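## Task

Take the red cap off its marker while the second marker keeps its cap fully seated; every marker and cap must finish resting on the desk, the grippers must be open and withdrawn at the end, and the robot must not topple or be left leaning.

## Robot and tools

ROBOT. A wheeled base that moves in any direction carries a column about 1.75 m high. A carriage rides up and down it (lift_m, 0 to 1 m) and holds two identical six-joint arms, each ending in a two-finger gripper. Arm bases sit roughly 0.57 m + lift_m above the floor; carriage parts extend about 0.15 m lower. Reach is about 0.78 m from the shoulder but only about 0.38 m downward from the arm base. A hand is roughly 0.16 m long and 0.1 m wide (0.14 m when open). Parked arm: joints 1 to 6 = 0, 0.05, 0.05, 1.45, 0, 0; parked, the robot is about 0.95 m wide and 0.7 m long. Cameras: carriage_camera (on the carriage, facing forward, tilted about 20 degrees down), left_wrist_camera and right_wrist_camera (looking beyond the fingertips).

FRAMES. Base frame: origin on the floor below the base centre, x forward, y left, z up. Readings left_hand and right_hand are in this frame and mark the midpoint between the finger pads; quat_wxyz rotates base axes into hand axes (hand z runs along the fingers, fingers open along hand y; pointing straight up with joints 1, 5, 6 at 0 gives 1,0,0,0). Odometry frame is the base frame at scene start; base_odometry counts wheel rotation, so slip looks like motion; heading is left-positive, -3.142 to 3.142. Hand readings drift from truth, especially far out, and sag about 10 to 17 cm under 1 kg.

execute_actions. Argument actions: a list holding one action object, or empty (then it only reports state and images). Optional cameras: list of names from carriage_camera, left_wrist_camera, right_wrist_camera, all; omitted/null/all gives every camera, [] gives none; the pictures line lists image order. An action may hold base, joints, or both; they start together.
- base: exactly one key, a relative offset from where the base last reported itself. translate_m: metres, forward positive, -2 to 2. strafe_m: metres, left positive, -2 to 2. rotate_rad: radians, counter-clockwise positive, -6.3 to 6.3.
- joints: one flat object for both arms, keys by name, each an absolute target. lift_m 0 to 1 m. Per arm (prefix left_ or right_): joint1_rad -2.617 to 3.054 (swing about vertical, 0 ahead, positive to the left); joint2_rad 0 to 3.141 (shoulder: 0 upper arm back and horizontal, 1.57 vertical, 3.14 forward horizontal); joint3_rad 0 to 3.141 (elbow, 0 folded, 3.14 straight); joint4_rad -1.57 to 1.57 (wrist pitch, 0 aligned with forearm, positive tips up); joint5_rad -1.57 to 1.57 (wrist yaw, positive turns tips to the RIGHT, opposite of joint 1); joint6_rad -2.094 to 2.094 (roll about finger axis, positive clockwise viewed from forearm); gripper_m 0 to 0.093 m pad gap. Done-tolerances: lift 0.004, joint1/5/6 0.02, joint2/3 0.055, joint4 0.04, gripper 0.004. One action runs at most 15 s. Unknown keys or out-of-range numbers reject the call entirely. Omitted joints or base may keep pushing toward earlier targets without any status showing it.

wait: seconds 0 to 10; commands nothing and returns the same report as an empty action.
zoom_image: camera name and region [x0, y0, x1, y1] in pixels of that camera's latest full image, origin top-left, at most 504 by 504.
finished_scene: scene number; ends the scene irreversibly after the last command has been held, and reports success plus the next task. Replying with no tool call ends everything.

RESULTS. base_status and joint_status describe how the last accepted action ended: done (base: wheels turned the commanded amount, slip included; a 1 to 2 mm move may fall short yet say done), off_target (stopped short, may still push), contact_stop or time_out (target dropped, holds in place). A gripper holding an object usually reads off_target. "joint command not followed" means a self-collision check withheld that arm's targets (gripper still acts); named joints say not_followed and may be retried every action until valid. on_its_own covers uncommanded parts; "held at" is the held target, not the position. motor_effort is percent of maximum, positive toward higher values, bracket = peak; readings carry fixed bias and noise. Lift effort grows with load; if it keeps dropping while lowering, a hand is resting on something. drive_wheels higher at rest than after a free move means the base is pressing on something. ARM HIT means an arm struck the robot hard. MOTOR HOT warns from 75 °C; OVER-TEMPERATURE FAULT at 90 °C freezes that arm for 10 s, at 100 °C the arm goes limp and falls; affected keys say limit_stop_at_motor_heat, so resend them. Stretched arms heat quickly even empty.

CAUTIONS. The world keeps running while you compose a reply; the robot holds its last command meanwhile. If a call reports a stop, later motion calls in the same reply are skipped. Contact stops on base and lift come late or not at all; arms and grippers have none and will press, then spring to target when freed. After a blocked drive, back off about 0.2 m along the way you came (reverse a turn), repeat if still pressed. Avoid driving the column into a table edge, especially backwards. Grip force is about 45 to 60 N per pad. Never let the arms collide or press each other hard. To untangle withheld arms, move only the withheld one clear first, the other in a later action. Tipping risk rises with high carriage, outstretched arms, loads, pulling, and abrupt stops; only images reveal a lean. Avoid dropping, slamming or shoving objects.

Each tool is called after "Emit:" as name(argument=value, ...), one argument or row to a line, values as JSON.

## Session

Emit:
execute_actions(
  actions=[],
)

Scene clock: 0.00 s.
base_odometry: x=+0.000 y=+0.000 heading=+0.000 (m, m, rad; odometry frame)
base_status: not commanded
joint_positions: lift_m=+0.301 left_joint1_rad=+0.005 left_joint2_rad=+0.021 left_joint3_rad=+0.063 left_joint4_rad=+1.440 left_joint5_rad=+0.009 left_joint6_rad=+0.039 left_gripper_m=+0.095 right_joint1_rad=+0.006 right_joint2_rad=+0.062 right_joint3_rad=+0.031 right_joint4_rad=+1.475 right_joint5_rad=-0.031 right_joint6_rad=+0.048 right_gripper_m=+0.094
joint_status: not commanded
motor_effort: lift_m=+16 drive_wheels=-3 (%)
left_hand: x=+0.2872 y=+0.3167 z=+1.3205 quat_wxyz=(+0.999, +0.005, +0.044, +0.021) (m; base frame)
right_hand: x=+0.3014 y=-0.3127 z=+1.3124 quat_wxyz=(+0.997, -0.014, +0.064, +0.028) (m; base frame)
pictures: carriage_camera, left_wrist_camera, right_wrist_camera
Images, in order (width x height): carriage_camera 672x504, left_wrist_camera 672x504, right_wrist_camera 672x504.

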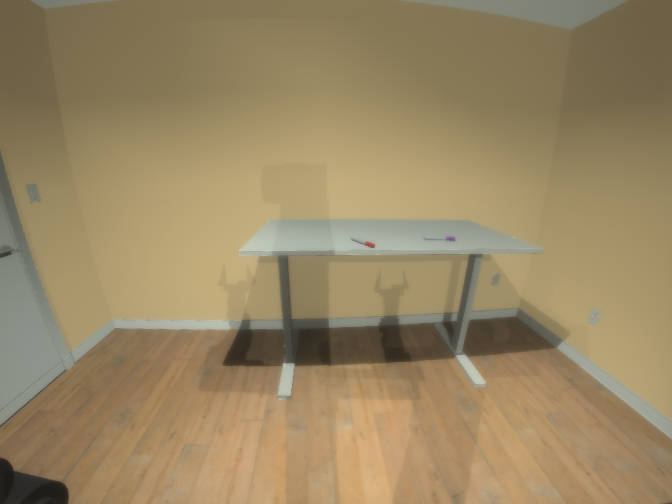

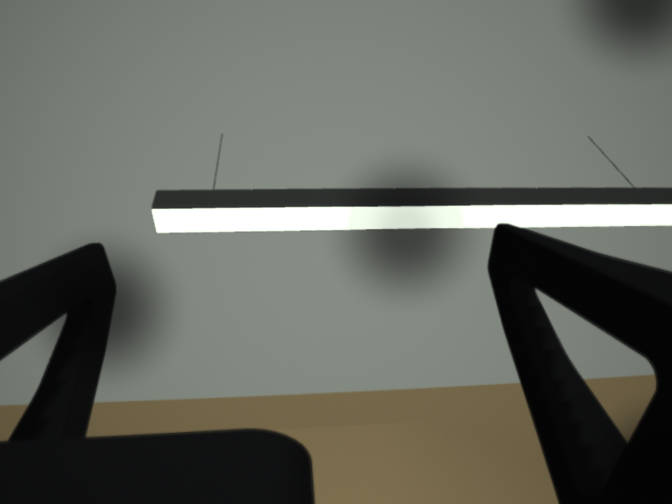

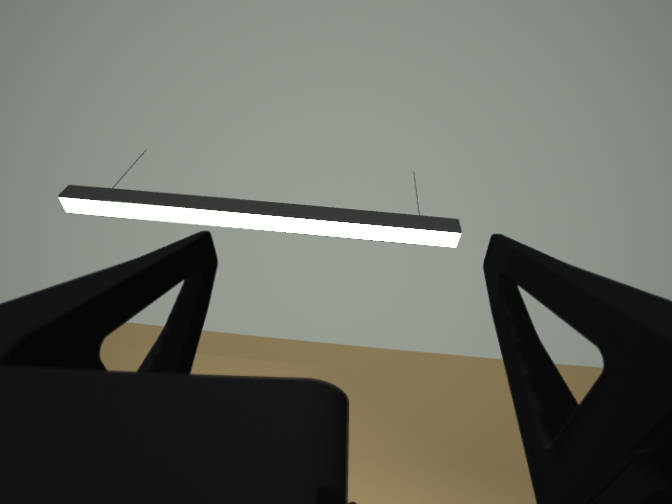

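Emit:
execute_actions(
  actions=[
    {"base":{"translate_m":0.6},"joints":{"lift_m":0.5,"left_joint2_rad":1.7,"left_joint3_rad":1.3,"left_joint4_rad":-1.17,"right_joint2_rad":2.0,"right_joint3_rad":1.8,"right_joint4_rad":-1.37}},
  ],
)

Emit:
execute_actions(
  actions=[
    {"base":{"translate_m":0.25},"joints":{"left_joint1_rad":-0.7,"right_joint1_rad":0.7,"right_joint2_rad":1.7,"right_joint3_rad":1.3,"right_joint4_rad":-1.17,"left_joint6_rad":-0.7,"right_joint6_rad":0.7}},
  ],
)

Scene clock: 17.57 s.
base_odometry: x=+0.600 y=+0.000 heading=+0.000 (m, m, rad; odometry frame)
base_status: done
joint_positions: lift_m=+0.500 left_joint1_rad=+0.005 left_joint2_rad=+1.694 left_joint3_rad=+1.269 left_joint4_rad=-1.160 left_joint5_rad=+0.009 left_joint6_rad=+0.039 left_gripper_m=+0.095 right_joint1_rad=+0.006 right_joint2_rad=+1.983 right_joint3_rad=+1.782 right_joint4_rad=-1.360 right_joint5_rad=-0.031 right_joint6_rad=+0.048 right_gripper_m=+0.094
joint_status: all done
motor_effort: lift_m=+16(22) drive_wheels=-4(11) (%)
left_hand: x=+0.5641 y=+0.3180 z=+1.1689 quat_wxyz=(-0.007, +0.017, +1.000, -0.005) (m; base frame)
right_hand: x=+0.6471 y=-0.3105 z=+1.2047 quat_wxyz=(+0.004, +0.021, +1.000, +0.015) (m; base frame)
pictures: carriage_camera, left_wrist_camera, right_wrist_camera
Images, in order (width x height): carriage_camera 672x504, left_wrist_camera 672x504, right_wrist_camera 672x504.

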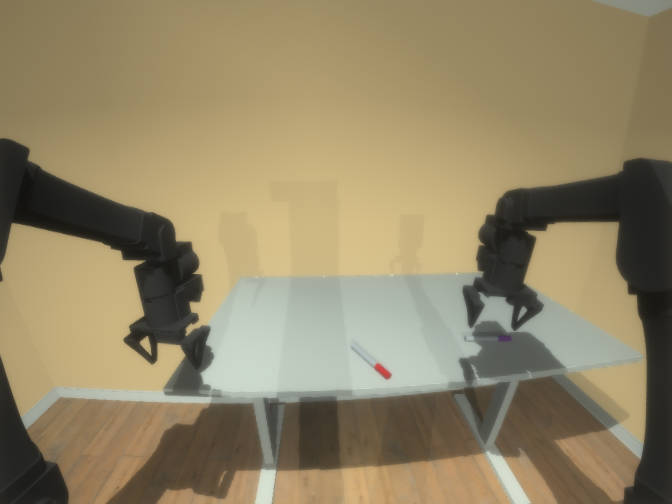

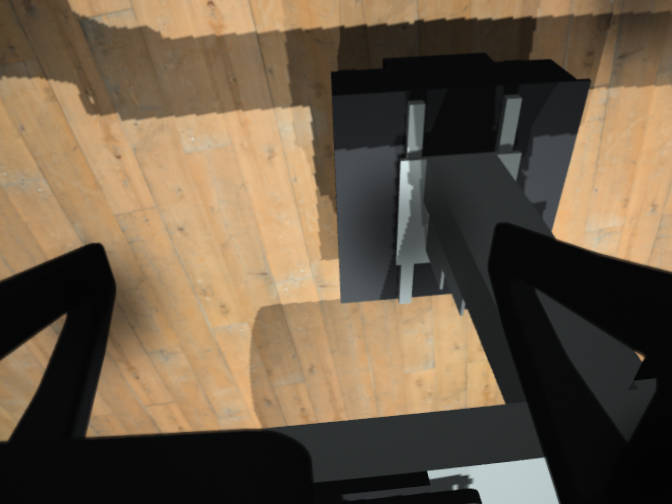

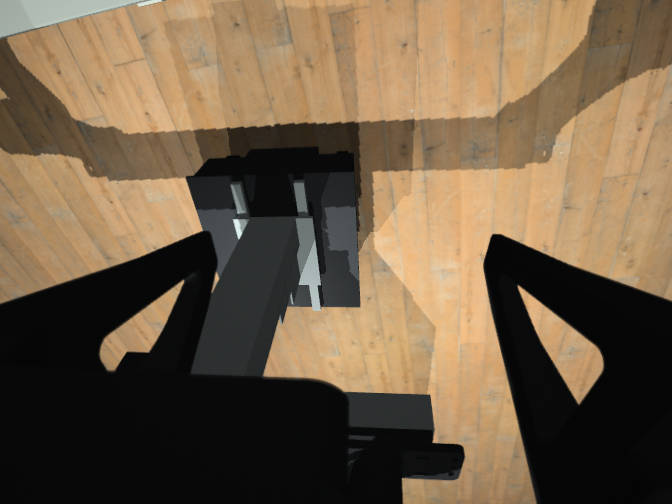

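Scene clock: 19.87 s.
base_odometry: x=+0.850 y=+0.000 heading=+0.000 (m, m, rad; odometry frame)
base_status: done
joint_positions: lift_m=+0.500 left_joint1_rad=-0.701 left_joint2_rad=+1.694 left_joint3_rad=+1.269 left_joint4_rad=-1.162 left_joint5_rad=+0.010 left_joint6_rad=-0.693 left_gripper_m=+0.095 right_joint1_rad=+0.699 right_joint2_rad=+1.699 right_joint3_rad=+1.313 right_joint4_rad=-1.169 right_joint5_rad=-0.031 right_joint6_rad=+0.695 right_gripper_m=+0.094
joint_status: all done
motor_effort: lift_m=+16(16) drive_wheels=-5(4) (%)
left_hand: x=+0.4926 y=+0.1257 z=+1.1689 quat_wxyz=(-0.009, +0.004, +1.000, +0.001) (m; base frame)
right_hand: x=+0.4988 y=-0.1163 z=+1.1786 quat_wxyz=(-0.004, -0.002, +1.000, +0.017) (m; base frame)
pictures: carriage_camera, left_wrist_camera, right_wrist_camera
Images, in order (width x height): carriage_camera 672x504, left_wrist_camera 672x504, right_wrist_camera 672x504.

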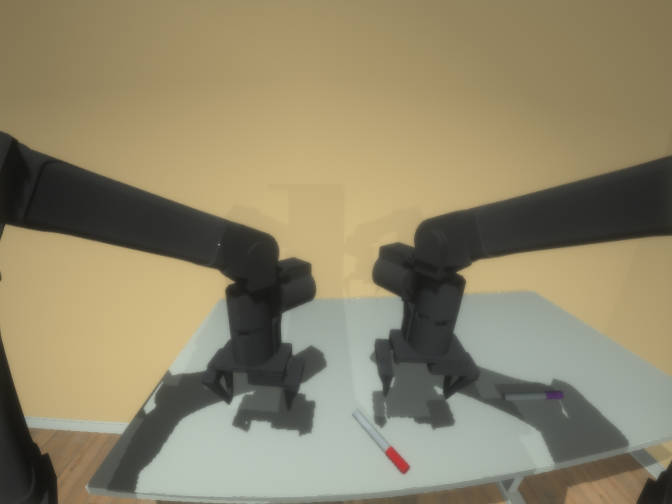

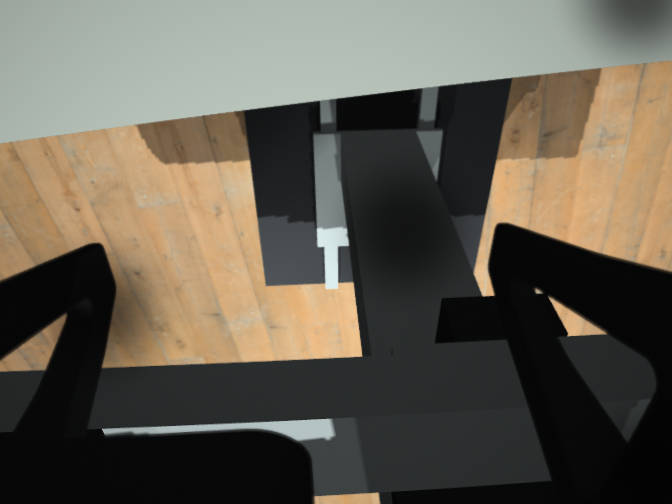

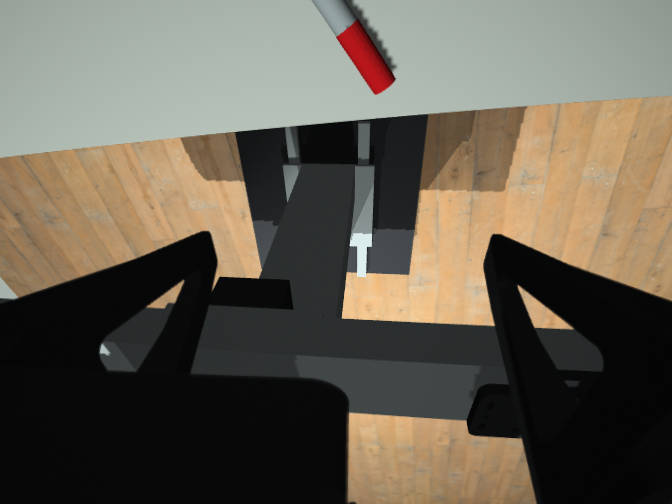

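Emit:
execute_actions(
  actions=[
    {"base":{"strafe_m":-0.2},"joints":{"left_joint1_rad":-0.4,"left_joint2_rad":2.5,"left_joint3_rad":2.2,"left_joint4_rad":-1.27,"left_joint6_rad":-0.96,"right_joint1_rad":0.0,"right_joint6_rad":1.7,"lift_m":0.45}},
  ],
)

Scene clock: 39.53 s.
base_odometry: x=+0.851 y=-0.200 heading=+0.001 (m, m, rad; odometry frame)
base_status: done
joint_positions: lift_m=+0.450 left_joint1_rad=-0.399 left_joint2_rad=+2.496 left_joint3_rad=+2.181 left_joint4_rad=-1.267 left_joint5_rad=+0.008 left_joint6_rad=-0.954 left_gripper_m=+0.095 right_joint1_rad=+0.003 right_joint2_rad=+1.699 right_joint3_rad=+1.313 right_joint4_rad=-1.164 right_joint5_rad=-0.032 right_joint6_rad=+1.696 right_gripper_m=+0.094
joint_status: all done
motor_effort: lift_m=+14(14) drive_wheels=-1(8) (%)
left_hand: x=+0.7084 y=+0.1305 z=+1.0434 quat_wxyz=(-0.007, -0.274, +0.962, +0.000) (m; base frame)
right_hand: x=+0.5757 y=-0.3117 z=+1.1289 quat_wxyz=(-0.005, +0.749, +0.663, +0.019) (m; base frame)
pictures: carriage_camera, left_wrist_camera, right_wrist_camera
Images, in order (width x height): carriage_camera 672x504, left_wrist_camera 672x504, right_wrist_camera 672x504.

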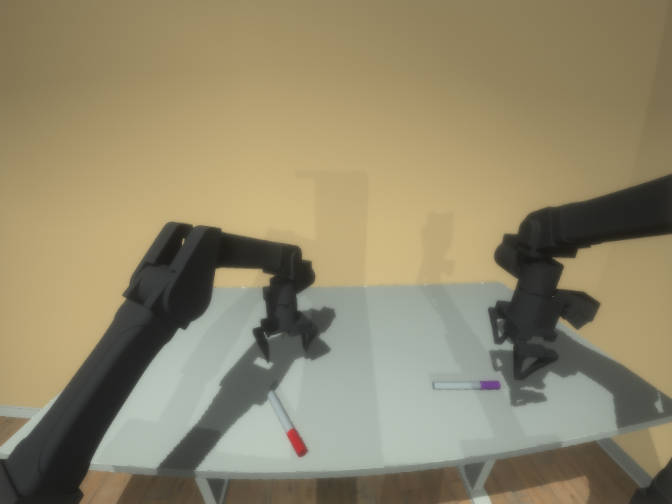

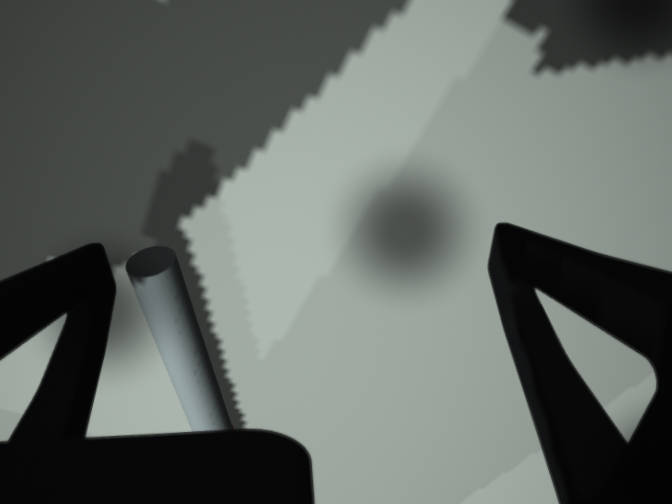

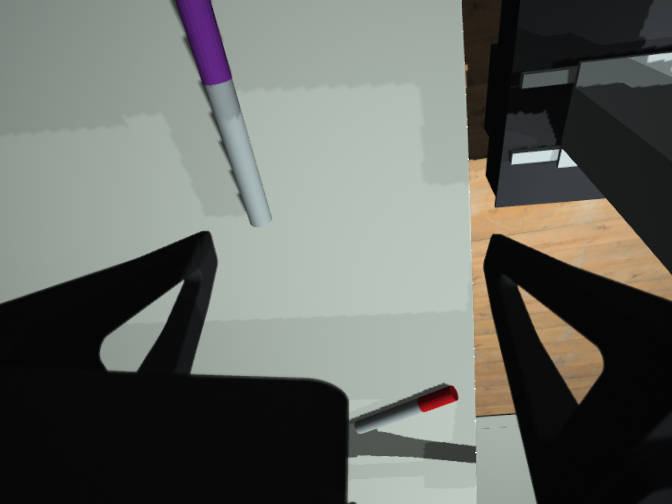

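Emit:
execute_actions(
  actions=[
    {"base":{"translate_m":0.05},"joints":{"left_joint1_rad":-0.485,"left_joint2_rad":2.3,"left_joint3_rad":1.9,"left_joint4_rad":-1.17,"left_joint6_rad":-1.0,"lift_m":0.42}},
  ],
)

Scene clock: 44.27 s.
base_odometry: x=+0.901 y=-0.201 heading=-0.001 (m, m, rad; odometry frame)
base_status: done
joint_positions: lift_m=+0.420 left_joint1_rad=-0.488 left_joint2_rad=+2.306 left_joint3_rad=+1.919 left_joint4_rad=-1.174 left_joint5_rad=+0.011 left_joint6_rad=-0.994 left_gripper_m=+0.095 right_joint1_rad=+0.003 right_joint2_rad=+1.698 right_joint3_rad=+1.312 right_joint4_rad=-1.168 right_joint5_rad=-0.032 right_joint6_rad=+1.696 right_gripper_m=+0.094
joint_status: all done
motor_effort: lift_m=+14(14) drive_wheels=+5(16) (%)
left_hand: x=+0.6625 y=+0.1060 z=+1.0321 quat_wxyz=(-0.001, -0.250, +0.968, -0.007) (m; base frame)
right_hand: x=+0.5743 y=-0.3117 z=+1.0989 quat_wxyz=(-0.006, +0.749, +0.663, +0.017) (m; base frame)
pictures: carriage_camera, left_wrist_camera, right_wrist_camera
Images, in order (width x height): carriage_camera 672x504, left_wrist_camera 672x504, right_wrist_camera 672x504.

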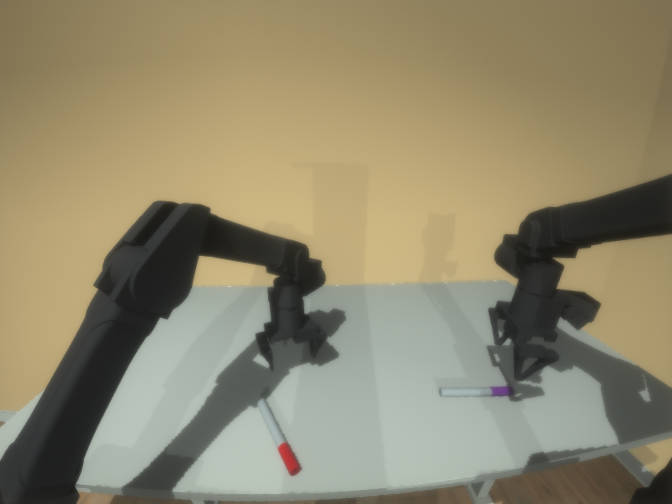

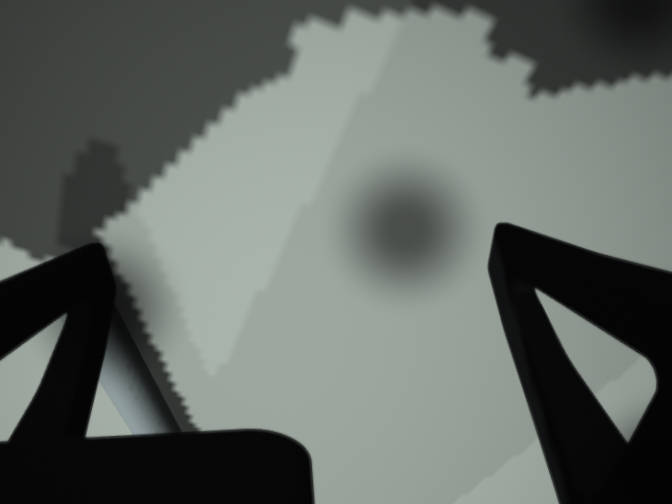

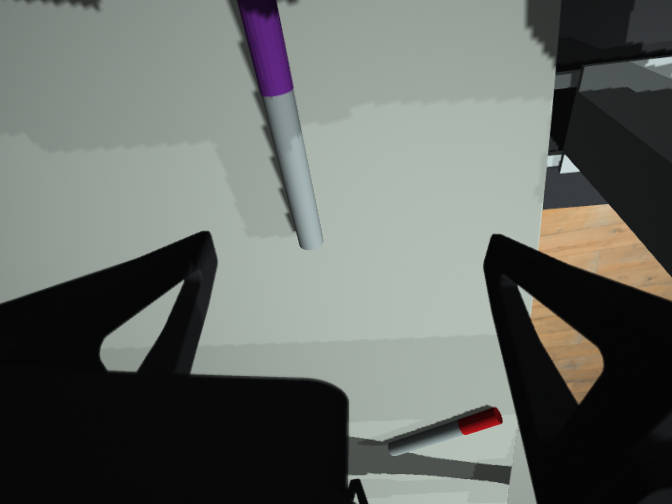

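Emit:
execute_actions(
  actions=[
    {"joints":{"left_joint1_rad":-0.53,"left_joint2_rad":1.95,"left_joint3_rad":1.45,"left_joint4_rad":-1.07,"left_joint6_rad":-1.1,"lift_m":0.38}},
  ],
)

Scene clock: 47.53 s.
base_odometry: x=+0.901 y=-0.201 heading=-0.001 (m, m, rad; odometry frame)
base_status: not commanded
joint_positions: lift_m=+0.380 left_joint1_rad=-0.532 left_joint2_rad=+1.953 left_joint3_rad=+1.466 left_joint4_rad=-1.071 left_joint5_rad=+0.011 left_joint6_rad=-1.093 left_gripper_m=+0.095 right_joint1_rad=+0.003 right_joint2_rad=+1.698 right_joint3_rad=+1.310 right_joint4_rad=-1.169 right_joint5_rad=-0.032 right_joint6_rad=+1.696 right_gripper_m=+0.094
joint_status: all done
motor_effort: lift_m=+15(15) drive_wheels=+5(12) (%)
left_hand: x=+0.5817 y=+0.1310 z=+1.0165 quat_wxyz=(+0.000, -0.277, +0.961, -0.008) (m; base frame)
right_hand: x=+0.5736 y=-0.3117 z=+1.0583 quat_wxyz=(-0.007, +0.749, +0.663, +0.016) (m; base frame)
pictures: carriage_camera, left_wrist_camera, right_wrist_camera
Images, in order (width x height): carriage_camera 672x504, left_wrist_camera 672x504, right_wrist_camera 672x504.

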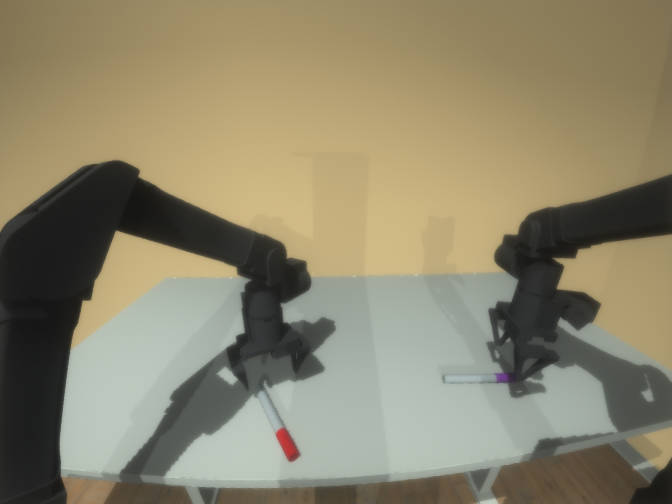

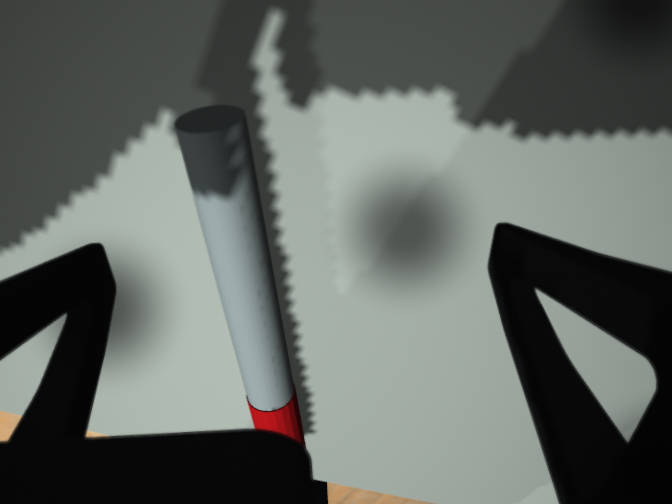

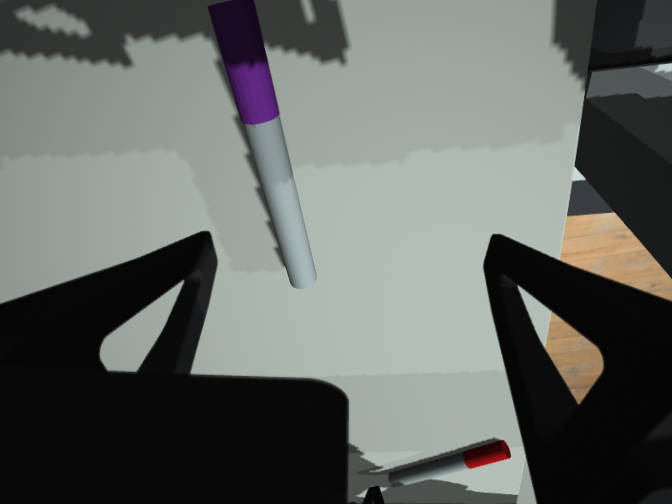

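Emit:
execute_actions(
  actions=[
    {"base":{"translate_m":0.01},"joints":{"left_joint1_rad":-0.46,"left_joint6_rad":-1.1,"lift_m":0.35,"right_joint2_rad":1.5}},
  ],
  cameras=["carriage_camera","left_wrist_camera"],
)

Scene clock: 50.20 s.
base_odometry: x=+0.910 y=-0.201 heading=-0.003 (m, m, rad; odometry frame)
base_status: done
joint_positions: lift_m=+0.350 left_joint1_rad=-0.454 left_joint2_rad=+1.953 left_joint3_rad=+1.463 left_joint4_rad=-1.070 left_joint5_rad=+0.008 left_joint6_rad=-1.093 left_gripper_m=+0.095 right_joint1_rad=+0.003 right_joint2_rad=+1.497 right_joint3_rad=+1.310 right_joint4_rad=-1.167 right_joint5_rad=-0.032 right_joint6_rad=+1.696 right_gripper_m=+0.094
joint_status: all done
motor_effort: lift_m=+14(15) drive_wheels=+5(16) (%)
left_hand: x=+0.5948 y=+0.1565 z=+0.9859 quat_wxyz=(+0.001, -0.314, +0.949, -0.007) (m; base frame)
right_hand: x=+0.5725 y=-0.3118 z=+1.0861 quat_wxyz=(+0.060, +0.743, +0.660, +0.092) (m; base frame)
pictures: carriage_camera, left_wrist_camera
Images, in order (width x height): carriage_camera 672x504, left_wrist_camera 672x504.

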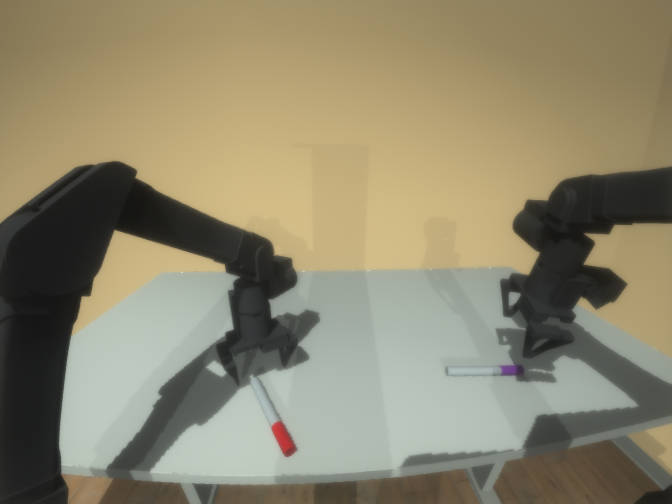

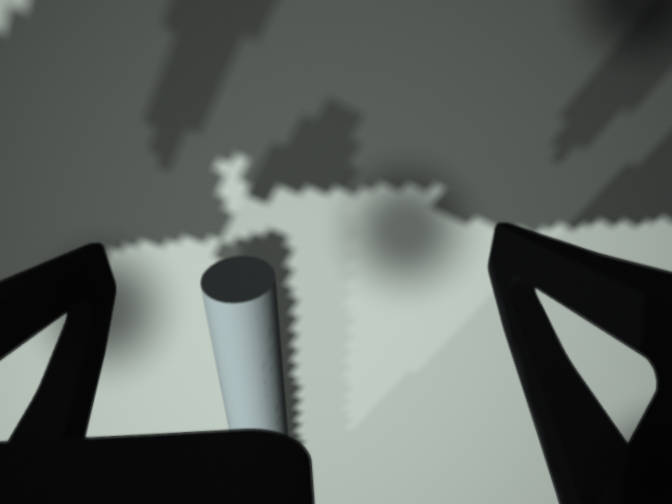

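Emit:
execute_actions(
  actions=[
    {"base":{"translate_m":-0.035},"joints":{"left_joint1_rad":-0.5,"left_joint6_rad":-1.08,"lift_m":0.335,"left_gripper_m":0.07}},
  ],
  cameras=["carriage_camera","left_wrist_camera"],
)

Scene clock: 54.63 s.
base_odometry: x=+0.876 y=-0.201 heading=-0.001 (m, m, rad; odometry frame)
base_status: done
joint_positions: lift_m=+0.335 left_joint1_rad=-0.493 left_joint2_rad=+1.944 left_joint3_rad=+1.464 left_joint4_rad=-1.064 left_joint5_rad=+0.005 left_joint6_rad=-1.083 left_gripper_m=+0.070 right_joint1_rad=+0.003 right_joint2_rad=+1.497 right_joint3_rad=+1.310 right_joint4_rad=-1.166 right_joint5_rad=-0.032 right_joint6_rad=+1.696 right_gripper_m=+0.094
joint_status: all done
motor_effort: lift_m=+13(14) drive_wheels=-12(19) (%)
left_hand: x=+0.5907 y=+0.1431 z=+0.9747 quat_wxyz=(+0.008, -0.290, +0.957, -0.011) (m; base frame)
right_hand: x=+0.5725 y=-0.3118 z=+1.0711 quat_wxyz=(+0.060, +0.743, +0.660, +0.092) (m; base frame)
pictures: carriage_camera, left_wrist_camera
Images, in order (width x height): carriage_camera 672x504, left_wrist_camera 672x504.

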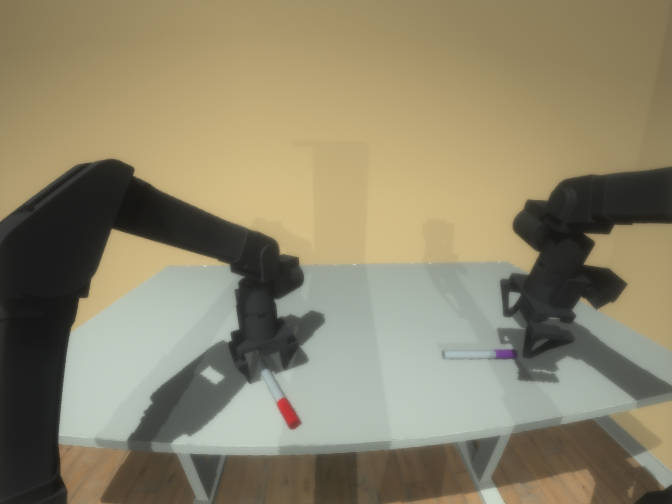

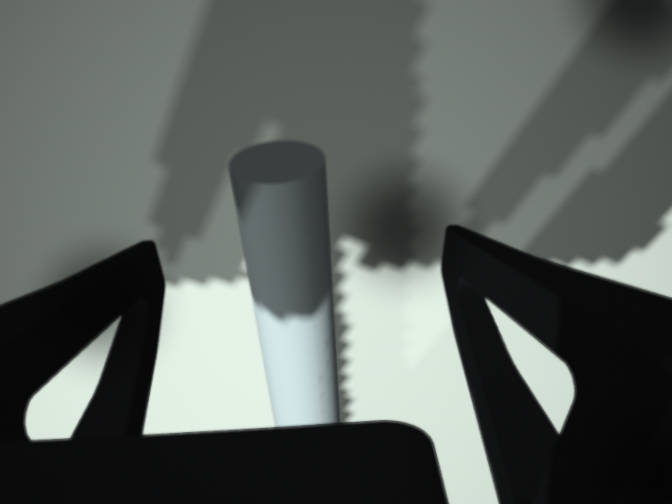

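Emit:
execute_actions(
  actions=[
    {"joints":{"left_gripper_m":0.0}},
  ],
  cameras=[],
)

Emit:
execute_actions(
  actions=[
    {"joints":{"lift_m":0.41}},
  ],
  cameras=[],
)

Emit:
execute_actions(
  actions=[
    {"joints":{"left_joint1_rad":-0.6,"left_joint2_rad":2.4,"left_joint3_rad":2.0,"left_joint4_rad":-1.17,"left_joint6_rad":-2.09,"right_joint1_rad":0.3,"right_joint2_rad":2.3,"right_joint3_rad":2.1,"right_joint4_rad":-1.37,"right_joint5_rad":-0.5,"right_joint6_rad":2.09,"right_gripper_m":0.07}},
  ],
)

Scene clock: 59.87 s.
base_odometry: x=+0.876 y=-0.201 heading=-0.001 (m, m, rad; odometry frame)
base_status: not commanded
joint_positions: lift_m=+0.335 left_joint1_rad=-0.493 left_joint2_rad=+1.944 left_joint3_rad=+1.464 left_joint4_rad=-1.066 left_joint5_rad=+0.007 left_joint6_rad=-1.083 left_gripper_m=+0.018 right_joint1_rad=+0.003 right_joint2_rad=+1.497 right_joint3_rad=+1.310 right_joint4_rad=-1.166 right_joint5_rad=-0.032 right_joint6_rad=+1.696 right_gripper_m=+0.094
joint_status: left_gripper_m off_target (ended at +0.018, target +0.000)
motor_effort: lift_m=+13(13) drive_wheels=-12(12) (%)
left_hand: x=+0.5902 y=+0.1430 z=+0.9747 quat_wxyz=(+0.007, -0.290, +0.957, -0.012) (m; base frame)
right_hand: x=+0.5725 y=-0.3118 z=+1.0711 quat_wxyz=(+0.060, +0.743, +0.660, +0.092) (m; base frame)
pictures: none
No camera images: the call's "cameras" was empty. Leave "cameras" out to get every camera's image.

Scene clock: 60.70 s.
base_odometry: x=+0.876 y=-0.201 heading=-0.001 (m, m, rad; odometry frame)
base_status: not commanded
joint_positions: lift_m=+0.410 left_joint1_rad=-0.493 left_joint2_rad=+1.949 left_joint3_rad=+1.464 left_joint4_rad=-1.067 left_joint5_rad=+0.007 left_joint6_rad=-1.083 left_gripper_m=+0.018 right_joint1_rad=+0.003 right_joint2_rad=+1.497 right_joint3_rad=+1.310 right_joint4_rad=-1.166 right_joint5_rad=-0.032 right_joint6_rad=+1.696 right_gripper_m=+0.094
joint_status: all done
motor_effort: lift_m=+17(20) drive_wheels=-12(12) (%)
left_hand: x=+0.5896 y=+0.1433 z=+1.0474 quat_wxyz=(+0.004, -0.290, +0.957, -0.009) (m; base frame)
right_hand: x=+0.5725 y=-0.3118 z=+1.1455 quat_wxyz=(+0.060, +0.743, +0.660, +0.092) (m; base frame)
pictures: none
No camera images: the call's "cameras" was empty. Leave "cameras" out to get every camera's image.

Scene clock: 62.13 s.
base_odometry: x=+0.876 y=-0.201 heading=-0.001 (m, m, rad; odometry frame)
base_status: not commanded
joint_positions: lift_m=+0.410 left_joint1_rad=-0.606 left_joint2_rad=+2.397 left_joint3_rad=+1.982 left_joint4_rad=-1.167 left_joint5_rad=+0.008 left_joint6_rad=-2.084 left_gripper_m=+0.018 right_joint1_rad=+0.301 right_joint2_rad=+2.281 right_joint3_rad=+2.084 right_joint4_rad=-1.363 right_joint5_rad=-0.493 right_joint6_rad=+2.086 right_gripper_m=+0.070
joint_status: all done
motor_effort: lift_m=+17(17) drive_wheels=-12(12) (%)
left_hand: x=+0.6441 y=+0.0551 z=+0.9982 quat_wxyz=(-0.005, -0.674, +0.739, +0.004) (m; base frame)
right_hand: x=+0.6693 y=-0.1080 z=+1.0942 quat_wxyz=(-0.225, +0.754, +0.610, +0.094) (m; base frame)
pictures: carriage_camera, left_wrist_camera, right_wrist_camera
Images, in order (width x height): carriage_camera 672x504, left_wrist_camera 672x504, right_wrist_camera 672x504.

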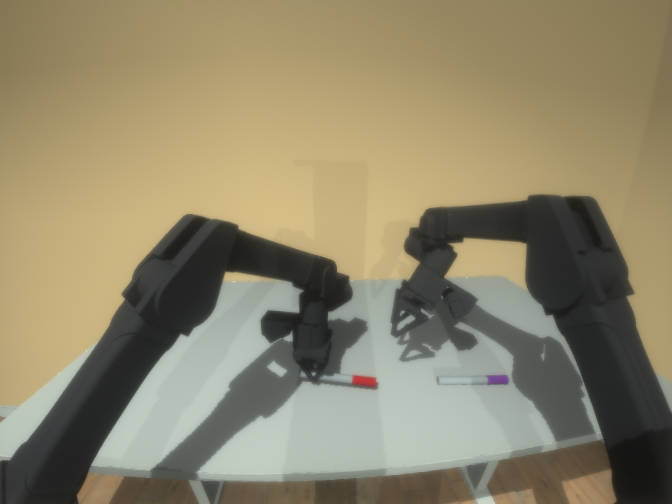

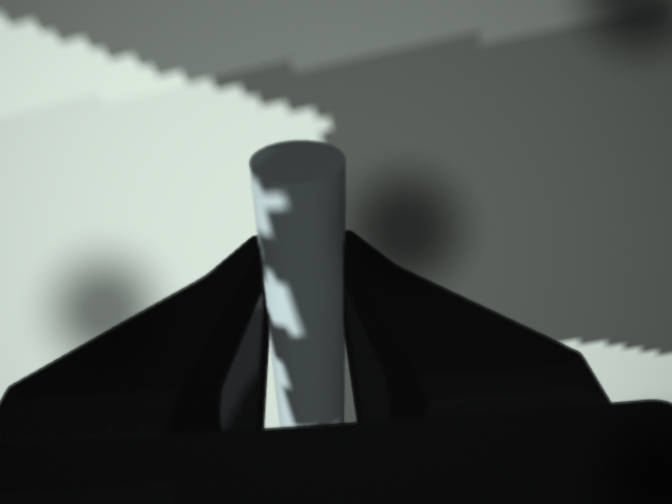

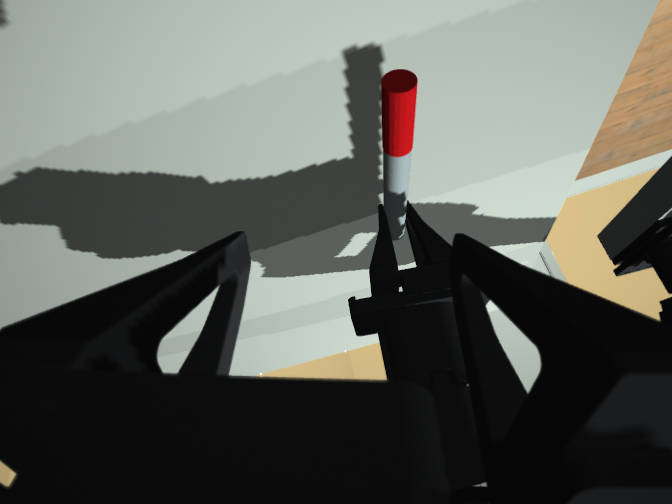

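Emit:
execute_actions(
  actions=[
    {"joints":{"right_joint1_rad":0.44,"right_joint3_rad":1.93,"right_joint4_rad":-1.22,"right_joint5_rad":-0.55}},
  ],
)

Scene clock: 66.30 s.
base_odometry: x=+0.876 y=-0.201 heading=-0.001 (m, m, rad; odometry frame)
base_status: not commanded
joint_positions: lift_m=+0.410 left_joint1_rad=-0.606 left_joint2_rad=+2.397 left_joint3_rad=+1.982 left_joint4_rad=-1.167 left_joint5_rad=+0.008 left_joint6_rad=-2.084 left_gripper_m=+0.018 right_joint1_rad=+0.448 right_joint2_rad=+2.281 right_joint3_rad=+1.945 right_joint4_rad=-1.224 right_joint5_rad=-0.545 right_joint6_rad=+2.086 right_gripper_m=+0.070
joint_status: all done
motor_effort: lift_m=+17(17) drive_wheels=-12(12) (%)
left_hand: x=+0.6441 y=+0.0551 z=+0.9982 quat_wxyz=(-0.005, -0.674, +0.739, +0.004) (m; base frame)
right_hand: x=+0.6300 y=-0.0448 z=+1.0637 quat_wxyz=(-0.256, +0.703, +0.659, +0.085) (m; base frame)
pictures: carriage_camera, left_wrist_camera, right_wrist_camera
Images, in order (width x height): carriage_camera 672x504, left_wrist_camera 672x504, right_wrist_camera 672x504.

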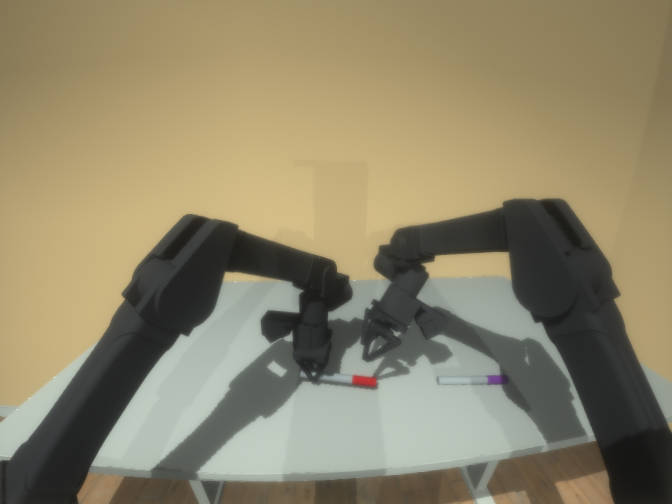

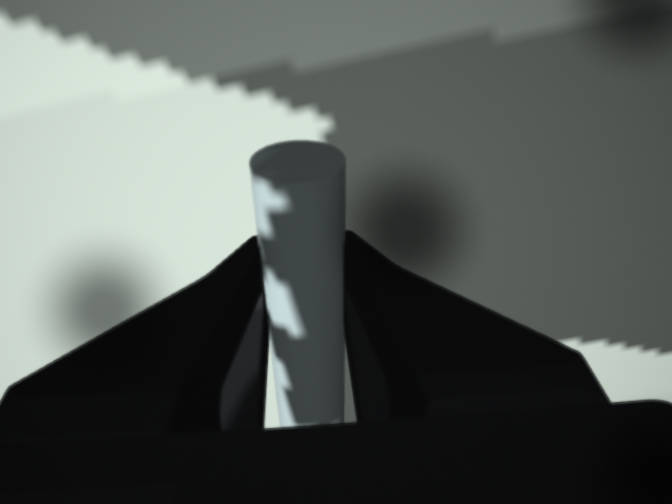

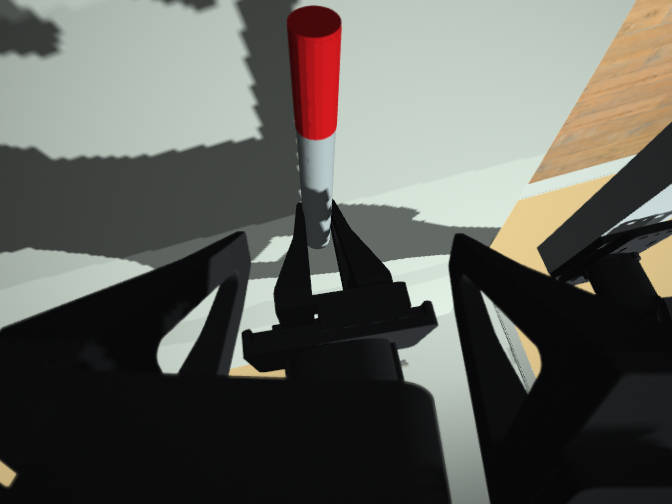

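Emit:
execute_actions(
  actions=[
    {"joints":{"right_joint1_rad":0.41,"right_joint2_rad":2.38,"right_joint3_rad":1.85,"right_joint4_rad":-1.04}},
  ],
)

Scene clock: 70.23 s.
base_odometry: x=+0.876 y=-0.201 heading=-0.001 (m, m, rad; odometry frame)
base_status: not commanded
joint_positions: lift_m=+0.410 left_joint1_rad=-0.606 left_joint2_rad=+2.397 left_joint3_rad=+1.982 left_joint4_rad=-1.167 left_joint5_rad=+0.008 left_joint6_rad=-2.084 left_gripper_m=+0.018 right_joint1_rad=+0.413 right_joint2_rad=+2.375 right_joint3_rad=+1.862 right_joint4_rad=-1.044 right_joint5_rad=-0.547 right_joint6_rad=+2.086 right_gripper_m=+0.070
joint_status: all done
motor_effort: lift_m=+17(17) drive_wheels=-12(12) (%)
left_hand: x=+0.6441 y=+0.0551 z=+0.9982 quat_wxyz=(-0.005, -0.674, +0.739, +0.004) (m; base frame)
right_hand: x=+0.6490 y=-0.0534 z=+1.0033 quat_wxyz=(-0.254, +0.714, +0.646, +0.092) (m; base frame)
pictures: carriage_camera, left_wrist_camera, right_wrist_camera
Images, in order (width x height): carriage_camera 672x504, left_wrist_camera 672x504, right_wrist_camera 672x504.

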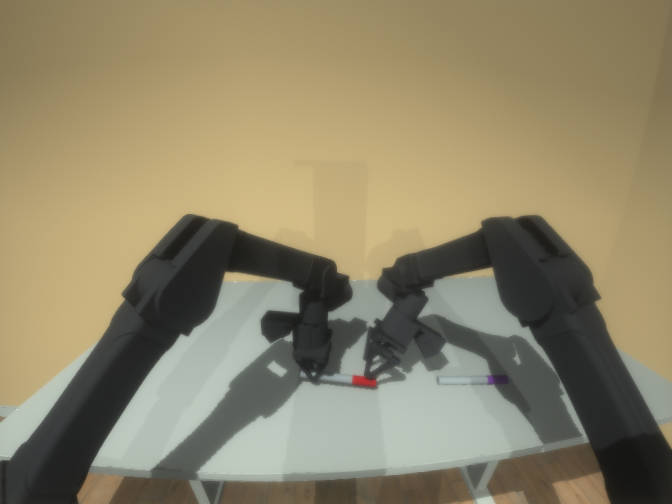

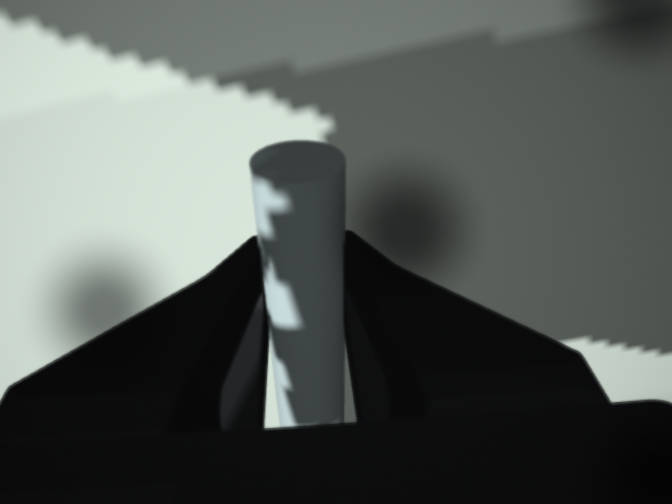

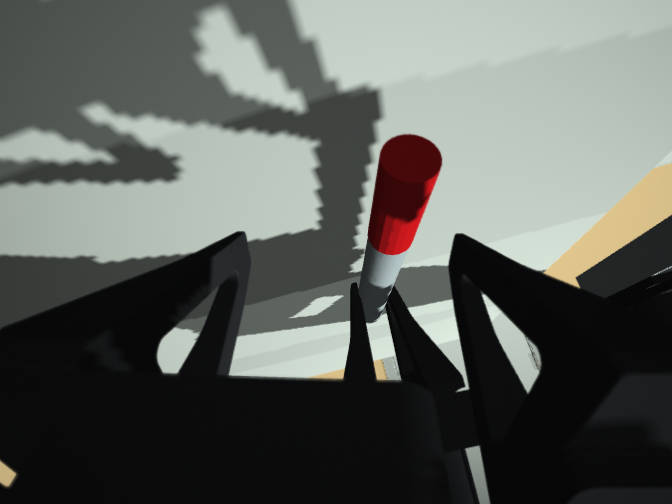

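Emit:
execute_actions(
  actions=[
    {"joints":{"lift_m":0.425,"right_joint1_rad":0.45,"right_joint3_rad":1.77,"right_joint4_rad":-0.99}},
  ],
)

Scene clock: 73.53 s.
base_odometry: x=+0.876 y=-0.201 heading=-0.001 (m, m, rad; odometry frame)
base_status: not commanded
joint_positions: lift_m=+0.425 left_joint1_rad=-0.606 left_joint2_rad=+2.397 left_joint3_rad=+1.982 left_joint4_rad=-1.168 left_joint5_rad=+0.008 left_joint6_rad=-2.084 left_gripper_m=+0.018 right_joint1_rad=+0.448 right_joint2_rad=+2.374 right_joint3_rad=+1.787 right_joint4_rad=-0.992 right_joint5_rad=-0.547 right_joint6_rad=+2.086 right_gripper_m=+0.070
joint_status: all done
motor_effort: lift_m=+17(20) drive_wheels=-12(13) (%)
left_hand: x=+0.6440 y=+0.0552 z=+1.0129 quat_wxyz=(-0.005, -0.674, +0.739, +0.005) (m; base frame)
right_hand: x=+0.6297 y=-0.0445 z=+1.0006 quat_wxyz=(-0.259, +0.704, +0.657, +0.077) (m; base frame)
pictures: carriage_camera, left_wrist_camera, right_wrist_camera
Images, in order (width x height): carriage_camera 672x504, left_wrist_camera 672x504, right_wrist_camera 672x504.

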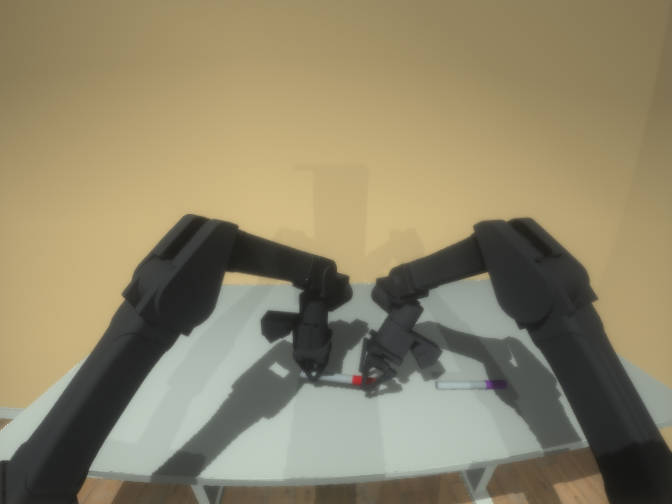

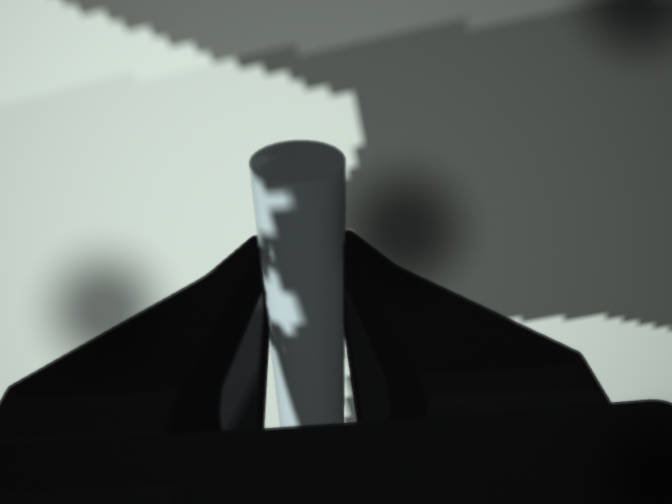

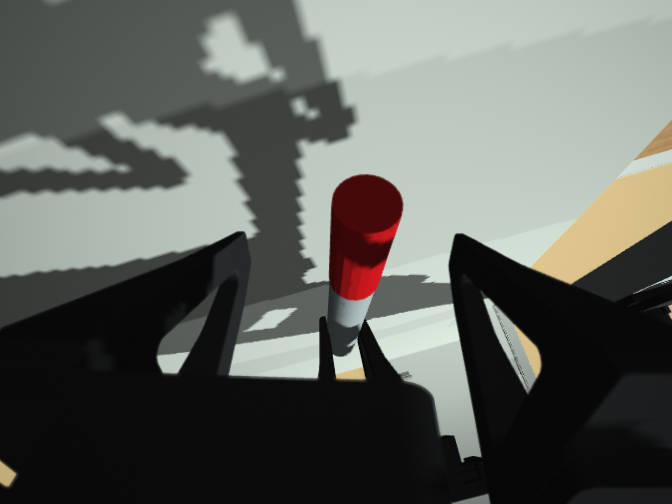

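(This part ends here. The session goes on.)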